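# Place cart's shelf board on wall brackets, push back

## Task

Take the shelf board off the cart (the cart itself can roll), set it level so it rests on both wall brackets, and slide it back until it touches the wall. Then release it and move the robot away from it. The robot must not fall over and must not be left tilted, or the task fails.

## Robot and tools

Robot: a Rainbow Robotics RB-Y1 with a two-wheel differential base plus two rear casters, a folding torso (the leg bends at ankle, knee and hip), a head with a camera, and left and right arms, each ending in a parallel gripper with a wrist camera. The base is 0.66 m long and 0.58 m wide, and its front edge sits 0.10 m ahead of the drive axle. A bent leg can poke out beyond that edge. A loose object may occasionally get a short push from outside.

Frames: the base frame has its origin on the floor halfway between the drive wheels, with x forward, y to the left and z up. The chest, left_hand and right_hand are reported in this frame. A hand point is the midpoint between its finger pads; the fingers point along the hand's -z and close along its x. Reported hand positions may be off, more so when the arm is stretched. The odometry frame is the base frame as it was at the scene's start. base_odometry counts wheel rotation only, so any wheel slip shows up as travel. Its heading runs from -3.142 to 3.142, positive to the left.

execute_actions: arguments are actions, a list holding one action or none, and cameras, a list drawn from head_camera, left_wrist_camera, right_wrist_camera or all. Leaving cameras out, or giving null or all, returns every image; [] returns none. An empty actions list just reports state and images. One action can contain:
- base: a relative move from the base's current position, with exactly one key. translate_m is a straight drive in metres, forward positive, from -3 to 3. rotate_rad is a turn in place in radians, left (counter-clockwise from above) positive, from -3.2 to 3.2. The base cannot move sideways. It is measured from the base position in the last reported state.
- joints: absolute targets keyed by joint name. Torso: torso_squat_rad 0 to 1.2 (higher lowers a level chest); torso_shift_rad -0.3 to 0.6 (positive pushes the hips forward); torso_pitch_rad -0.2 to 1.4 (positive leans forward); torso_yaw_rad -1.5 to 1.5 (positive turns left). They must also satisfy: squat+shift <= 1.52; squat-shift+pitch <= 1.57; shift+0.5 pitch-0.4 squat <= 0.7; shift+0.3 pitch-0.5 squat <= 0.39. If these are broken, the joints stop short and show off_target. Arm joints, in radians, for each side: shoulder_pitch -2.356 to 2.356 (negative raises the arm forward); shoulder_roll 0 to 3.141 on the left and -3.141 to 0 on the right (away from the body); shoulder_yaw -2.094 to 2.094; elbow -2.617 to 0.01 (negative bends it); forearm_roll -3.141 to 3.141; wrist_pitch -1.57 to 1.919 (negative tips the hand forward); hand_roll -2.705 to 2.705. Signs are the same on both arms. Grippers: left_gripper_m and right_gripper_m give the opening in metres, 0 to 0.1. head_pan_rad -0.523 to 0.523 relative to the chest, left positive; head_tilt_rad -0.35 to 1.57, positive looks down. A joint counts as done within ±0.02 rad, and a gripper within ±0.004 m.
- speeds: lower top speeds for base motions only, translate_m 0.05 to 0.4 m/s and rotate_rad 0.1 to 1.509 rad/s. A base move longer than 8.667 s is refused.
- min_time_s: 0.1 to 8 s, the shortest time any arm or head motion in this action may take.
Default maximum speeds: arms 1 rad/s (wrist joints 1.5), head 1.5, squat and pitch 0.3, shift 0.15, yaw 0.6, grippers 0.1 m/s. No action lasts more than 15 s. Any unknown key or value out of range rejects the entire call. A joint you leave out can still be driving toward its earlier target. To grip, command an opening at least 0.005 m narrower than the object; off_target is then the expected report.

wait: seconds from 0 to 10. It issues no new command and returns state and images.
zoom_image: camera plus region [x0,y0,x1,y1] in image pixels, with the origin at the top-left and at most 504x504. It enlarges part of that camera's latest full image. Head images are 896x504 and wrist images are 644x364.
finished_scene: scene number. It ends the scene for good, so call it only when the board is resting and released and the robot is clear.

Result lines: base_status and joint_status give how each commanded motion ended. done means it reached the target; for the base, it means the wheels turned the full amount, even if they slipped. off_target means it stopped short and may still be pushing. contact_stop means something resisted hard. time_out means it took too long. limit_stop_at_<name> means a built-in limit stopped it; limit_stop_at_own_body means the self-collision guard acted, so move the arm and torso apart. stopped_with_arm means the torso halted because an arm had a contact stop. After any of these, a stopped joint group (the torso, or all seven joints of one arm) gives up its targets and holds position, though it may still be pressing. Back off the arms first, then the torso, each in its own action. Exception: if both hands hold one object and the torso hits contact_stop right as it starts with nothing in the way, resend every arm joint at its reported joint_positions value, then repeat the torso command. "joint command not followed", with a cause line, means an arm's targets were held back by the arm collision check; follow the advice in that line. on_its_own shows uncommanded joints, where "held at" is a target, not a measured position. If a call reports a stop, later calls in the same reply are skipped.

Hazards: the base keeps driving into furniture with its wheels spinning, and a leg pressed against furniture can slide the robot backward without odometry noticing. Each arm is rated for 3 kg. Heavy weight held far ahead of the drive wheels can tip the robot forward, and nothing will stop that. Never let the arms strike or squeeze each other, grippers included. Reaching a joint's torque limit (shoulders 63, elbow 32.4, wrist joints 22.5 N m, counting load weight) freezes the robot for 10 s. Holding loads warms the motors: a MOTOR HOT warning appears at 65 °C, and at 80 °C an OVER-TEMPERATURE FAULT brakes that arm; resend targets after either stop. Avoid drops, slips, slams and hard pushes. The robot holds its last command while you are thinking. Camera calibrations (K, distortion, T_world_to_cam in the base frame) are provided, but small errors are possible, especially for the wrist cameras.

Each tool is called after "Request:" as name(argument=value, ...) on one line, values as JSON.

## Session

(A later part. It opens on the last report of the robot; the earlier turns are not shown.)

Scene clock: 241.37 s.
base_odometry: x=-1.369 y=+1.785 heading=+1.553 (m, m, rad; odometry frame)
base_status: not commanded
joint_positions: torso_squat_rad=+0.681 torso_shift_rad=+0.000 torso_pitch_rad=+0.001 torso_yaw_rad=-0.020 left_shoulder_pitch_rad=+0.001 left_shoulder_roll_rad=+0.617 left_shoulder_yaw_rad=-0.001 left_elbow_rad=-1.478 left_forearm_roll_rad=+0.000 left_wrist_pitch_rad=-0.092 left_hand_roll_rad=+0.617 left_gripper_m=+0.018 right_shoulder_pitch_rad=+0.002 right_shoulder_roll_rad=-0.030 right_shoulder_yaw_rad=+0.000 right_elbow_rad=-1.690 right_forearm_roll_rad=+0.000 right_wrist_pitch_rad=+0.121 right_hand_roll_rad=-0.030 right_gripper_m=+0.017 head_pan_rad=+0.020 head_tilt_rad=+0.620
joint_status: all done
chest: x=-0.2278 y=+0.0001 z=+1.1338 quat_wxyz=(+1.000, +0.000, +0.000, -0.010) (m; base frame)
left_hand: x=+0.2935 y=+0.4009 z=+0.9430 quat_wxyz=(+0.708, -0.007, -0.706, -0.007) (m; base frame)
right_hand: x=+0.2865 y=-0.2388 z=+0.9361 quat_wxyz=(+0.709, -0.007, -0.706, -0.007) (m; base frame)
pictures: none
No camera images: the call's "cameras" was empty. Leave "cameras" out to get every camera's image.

Request:
execute_actions(actions=[{"base":{"translate_m":0.009},"speeds":{"translate_m":0.05},"joints":{"torso_squat_rad":0.688,"left_gripper_m":0.04,"right_gripper_m":0.04}}])

Scene clock: 245.17 s.
base_odometry: x=-1.369 y=+1.794 heading=+1.553 (m, m, rad; odometry frame)
base_status: done
joint_positions: torso_squat_rad=+0.688 torso_shift_rad=+0.000 torso_pitch_rad=+0.000 torso_yaw_rad=-0.020 left_shoulder_pitch_rad=+0.000 left_shoulder_roll_rad=+0.617 left_shoulder_yaw_rad=+0.000 left_elbow_rad=-1.479 left_forearm_roll_rad=+0.000 left_wrist_pitch_rad=-0.092 left_hand_roll_rad=+0.617 left_gripper_m=+0.040 right_shoulder_pitch_rad=+0.000 right_shoulder_roll_rad=-0.030 right_shoulder_yaw_rad=+0.000 right_elbow_rad=-1.691 right_forearm_roll_rad=+0.000 right_wrist_pitch_rad=+0.120 right_hand_roll_rad=-0.030 right_gripper_m=+0.040 head_pan_rad=+0.020 head_tilt_rad=+0.620
joint_status: all done
chest: x=-0.2280 y=+0.0001 z=+1.1307 quat_wxyz=(+1.000, +0.000, +0.000, -0.010) (m; base frame)
left_hand: x=+0.2937 y=+0.4007 z=+0.9409 quat_wxyz=(+0.707, -0.007, -0.707, -0.007) (m; base frame)
right_hand: x=+0.2866 y=-0.2386 z=+0.9345 quat_wxyz=(+0.707, -0.007, -0.707, -0.007) (m; base frame)
pictures: head_camera, left_wrist_camera, right_wrist_camera
camera_calibration (this result's frames):
head_camera: T_world_to_cam=[[0.0334271, -0.998618, -0.0405601, 0.0559268], [-0.575044, 0.0139756, -0.818003, 1.02638], [0.817439, 0.0506673, -0.573782, 0.879644], [0, 0, 0, 1]] pos_world=[-0.130709, -0.00306401, 1.34658]
left_wrist_camera: T_world_to_cam=[[-0.0203662, -0.00458641, 0.999782, -0.935341], [-0.632345, -0.774512, -0.0164343, 0.541701], [0.774419, -0.632542, 0.0128737, 0.0996368], [0, 0, 0, 1]] pos_world=[0.246332, 0.478288, 0.942756]
right_wrist_camera: T_world_to_cam=[[-0.010791, -0.0517499, -0.998602, 0.917617], [-0.610966, 0.79091, -0.0343847, 0.426638], [0.791584, 0.60974, -0.0401521, 0.0376601], [0, 0, 0, 1]] pos_world=[0.240752, -0.312908, 0.932516]
Images, in order (width x height): head_camera 896x504, left_wrist_camera 644x364, right_wrist_camera 644x364.

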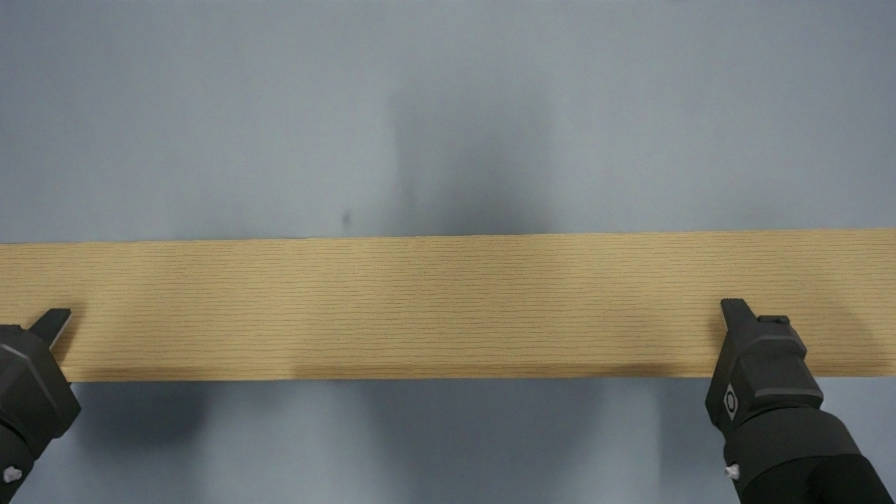

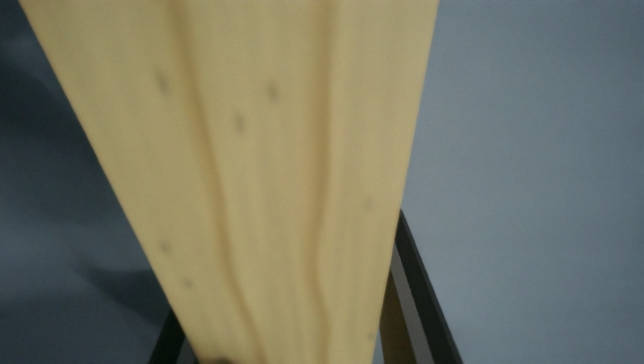

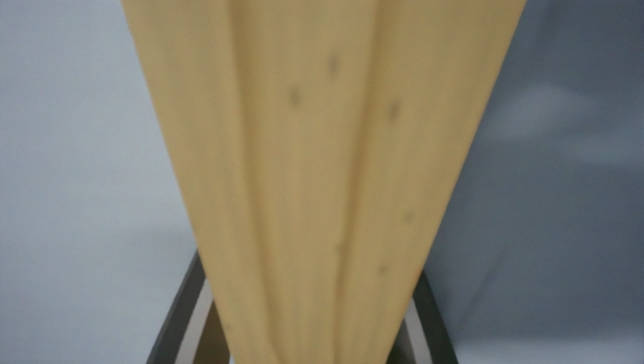

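Request:
execute_actions(actions=[{"base":{"translate_m":0.006},"speeds":{"translate_m":0.05}}], cameras=["left_wrist_camera","right_wrist_camera"])

Scene clock: 248.77 s.
base_odometry: x=-1.369 y=+1.799 heading=+1.552 (m, m, rad; odometry frame)
base_status: done
joint_positions: torso_squat_rad=+0.688 torso_shift_rad=-0.001 torso_pitch_rad=-0.002 torso_yaw_rad=-0.020 left_shoulder_pitch_rad=+0.000 left_shoulder_roll_rad=+0.617 left_shoulder_yaw_rad=+0.000 left_elbow_rad=-1.479 left_forearm_roll_rad=+0.000 left_wrist_pitch_rad=-0.092 left_hand_roll_rad=+0.617 left_gripper_m=+0.040 right_shoulder_pitch_rad=+0.004 right_shoulder_roll_rad=-0.030 right_shoulder_yaw_rad=+0.002 right_elbow_rad=-1.692 right_forearm_roll_rad=+0.000 right_wrist_pitch_rad=+0.120 right_hand_roll_rad=-0.030 right_gripper_m=+0.040 head_pan_rad=+0.020 head_tilt_rad=+0.620
joint_status: not commanded
chest: x=-0.2293 y=+0.0002 z=+1.1306 quat_wxyz=(+1.000, +0.000, -0.001, -0.010) (m; base frame)
left_hand: x=+0.2930 y=+0.4006 z=+0.9419 quat_wxyz=(+0.706, -0.008, -0.708, -0.007) (m; base frame)
right_hand: x=+0.2846 y=-0.2384 z=+0.9341 quat_wxyz=(+0.707, -0.007, -0.707, -0.007) (m; base frame)
pictures: left_wrist_camera, right_wrist_camera
camera_calibration (this result's frames):
left_wrist_camera: T_world_to_cam=[[-0.0225744, -0.00456825, 0.999735, -0.935663], [-0.632646, -0.774236, -0.0178232, 0.542464], [0.774112, -0.632881, 0.0145878, 0.0986904], [0, 0, 0, 1]] pos_world=[0.245668, 0.47818, 0.943644]
right_wrist_camera: T_world_to_cam=[[-0.0109218, -0.0510573, -0.998636, 0.917506], [-0.610889, 0.790996, -0.0337602, 0.424683], [0.791641, 0.609687, -0.0398294, 0.0387996], [0, 0, 0, 1]] pos_world=[0.23874, -0.312733, 0.932137]
Images, in order (width x height): left_wrist_camera 644x364, right_wrist_camera 644x364.

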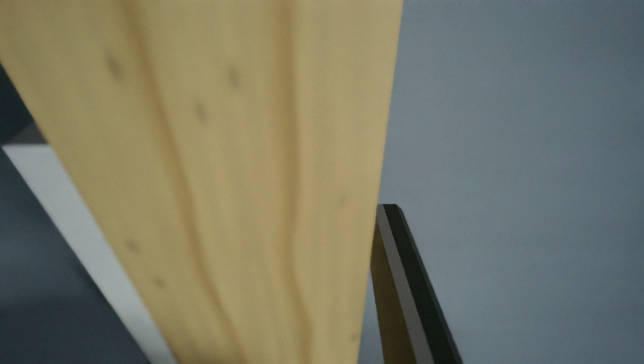

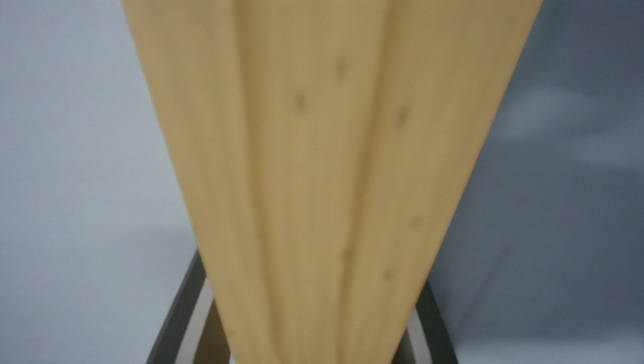

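Request:
execute_actions(actions=[{"base":{"translate_m":-0.6},"joints":{"left_gripper_m":0.06,"right_gripper_m":0.06,"head_tilt_rad":0.45}}], cameras=["head_camera"])

Scene clock: 254.53 s.
base_odometry: x=-1.380 y=+1.199 heading=+1.552 (m, m, rad; odometry frame)
base_status: done
joint_positions: torso_squat_rad=+0.688 torso_shift_rad=+0.000 torso_pitch_rad=+0.000 torso_yaw_rad=-0.020 left_shoulder_pitch_rad=+0.000 left_shoulder_roll_rad=+0.617 left_shoulder_yaw_rad=+0.000 left_elbow_rad=-1.479 left_forearm_roll_rad=+0.000 left_wrist_pitch_rad=-0.092 left_hand_roll_rad=+0.617 left_gripper_m=+0.060 right_shoulder_pitch_rad=+0.000 right_shoulder_roll_rad=-0.030 right_shoulder_yaw_rad=+0.000 right_elbow_rad=-1.691 right_forearm_roll_rad=+0.000 right_wrist_pitch_rad=+0.120 right_hand_roll_rad=-0.030 right_gripper_m=+0.060 head_pan_rad=+0.020 head_tilt_rad=+0.450
joint_status: all done
chest: x=-0.2280 y=+0.0001 z=+1.1307 quat_wxyz=(+1.000, +0.000, +0.000, -0.010) (m; base frame)
left_hand: x=+0.2938 y=+0.4007 z=+0.9411 quat_wxyz=(+0.707, -0.007, -0.707, -0.007) (m; base frame)
right_hand: x=+0.2867 y=-0.2384 z=+0.9348 quat_wxyz=(+0.707, -0.007, -0.707, -0.007) (m; base frame)
pictures: head_camera
camera_calibration (this result's frames):
head_camera: T_world_to_cam=[[0.0397901, -0.998618, -0.0343345, 0.0489362], [-0.428304, 0.0139992, -0.903526, 1.17038], [0.902758, 0.0506571, -0.427155, 0.702139], [0, 0, 0, 1]] pos_world=[-0.134529, -0.00308413, 1.35907]
Images, in order (width x height): head_camera 896x504.

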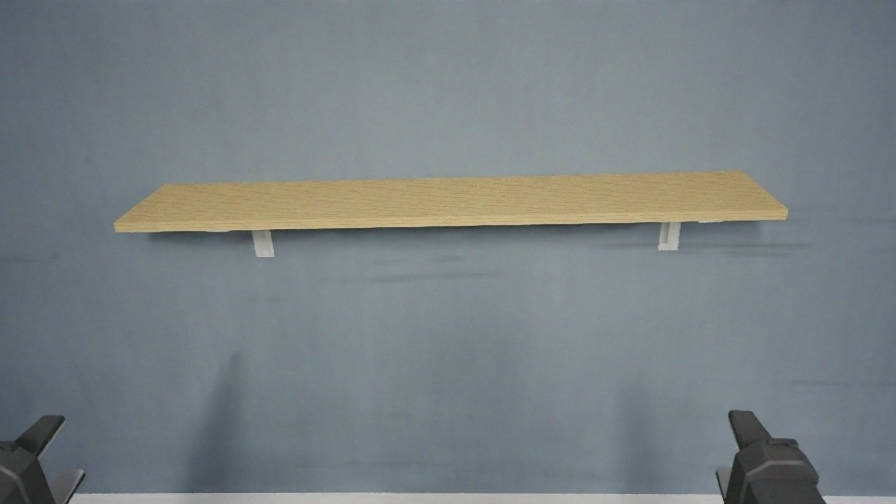

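Request:
finished_scene(scene=2)

The scene is finished: the task was done.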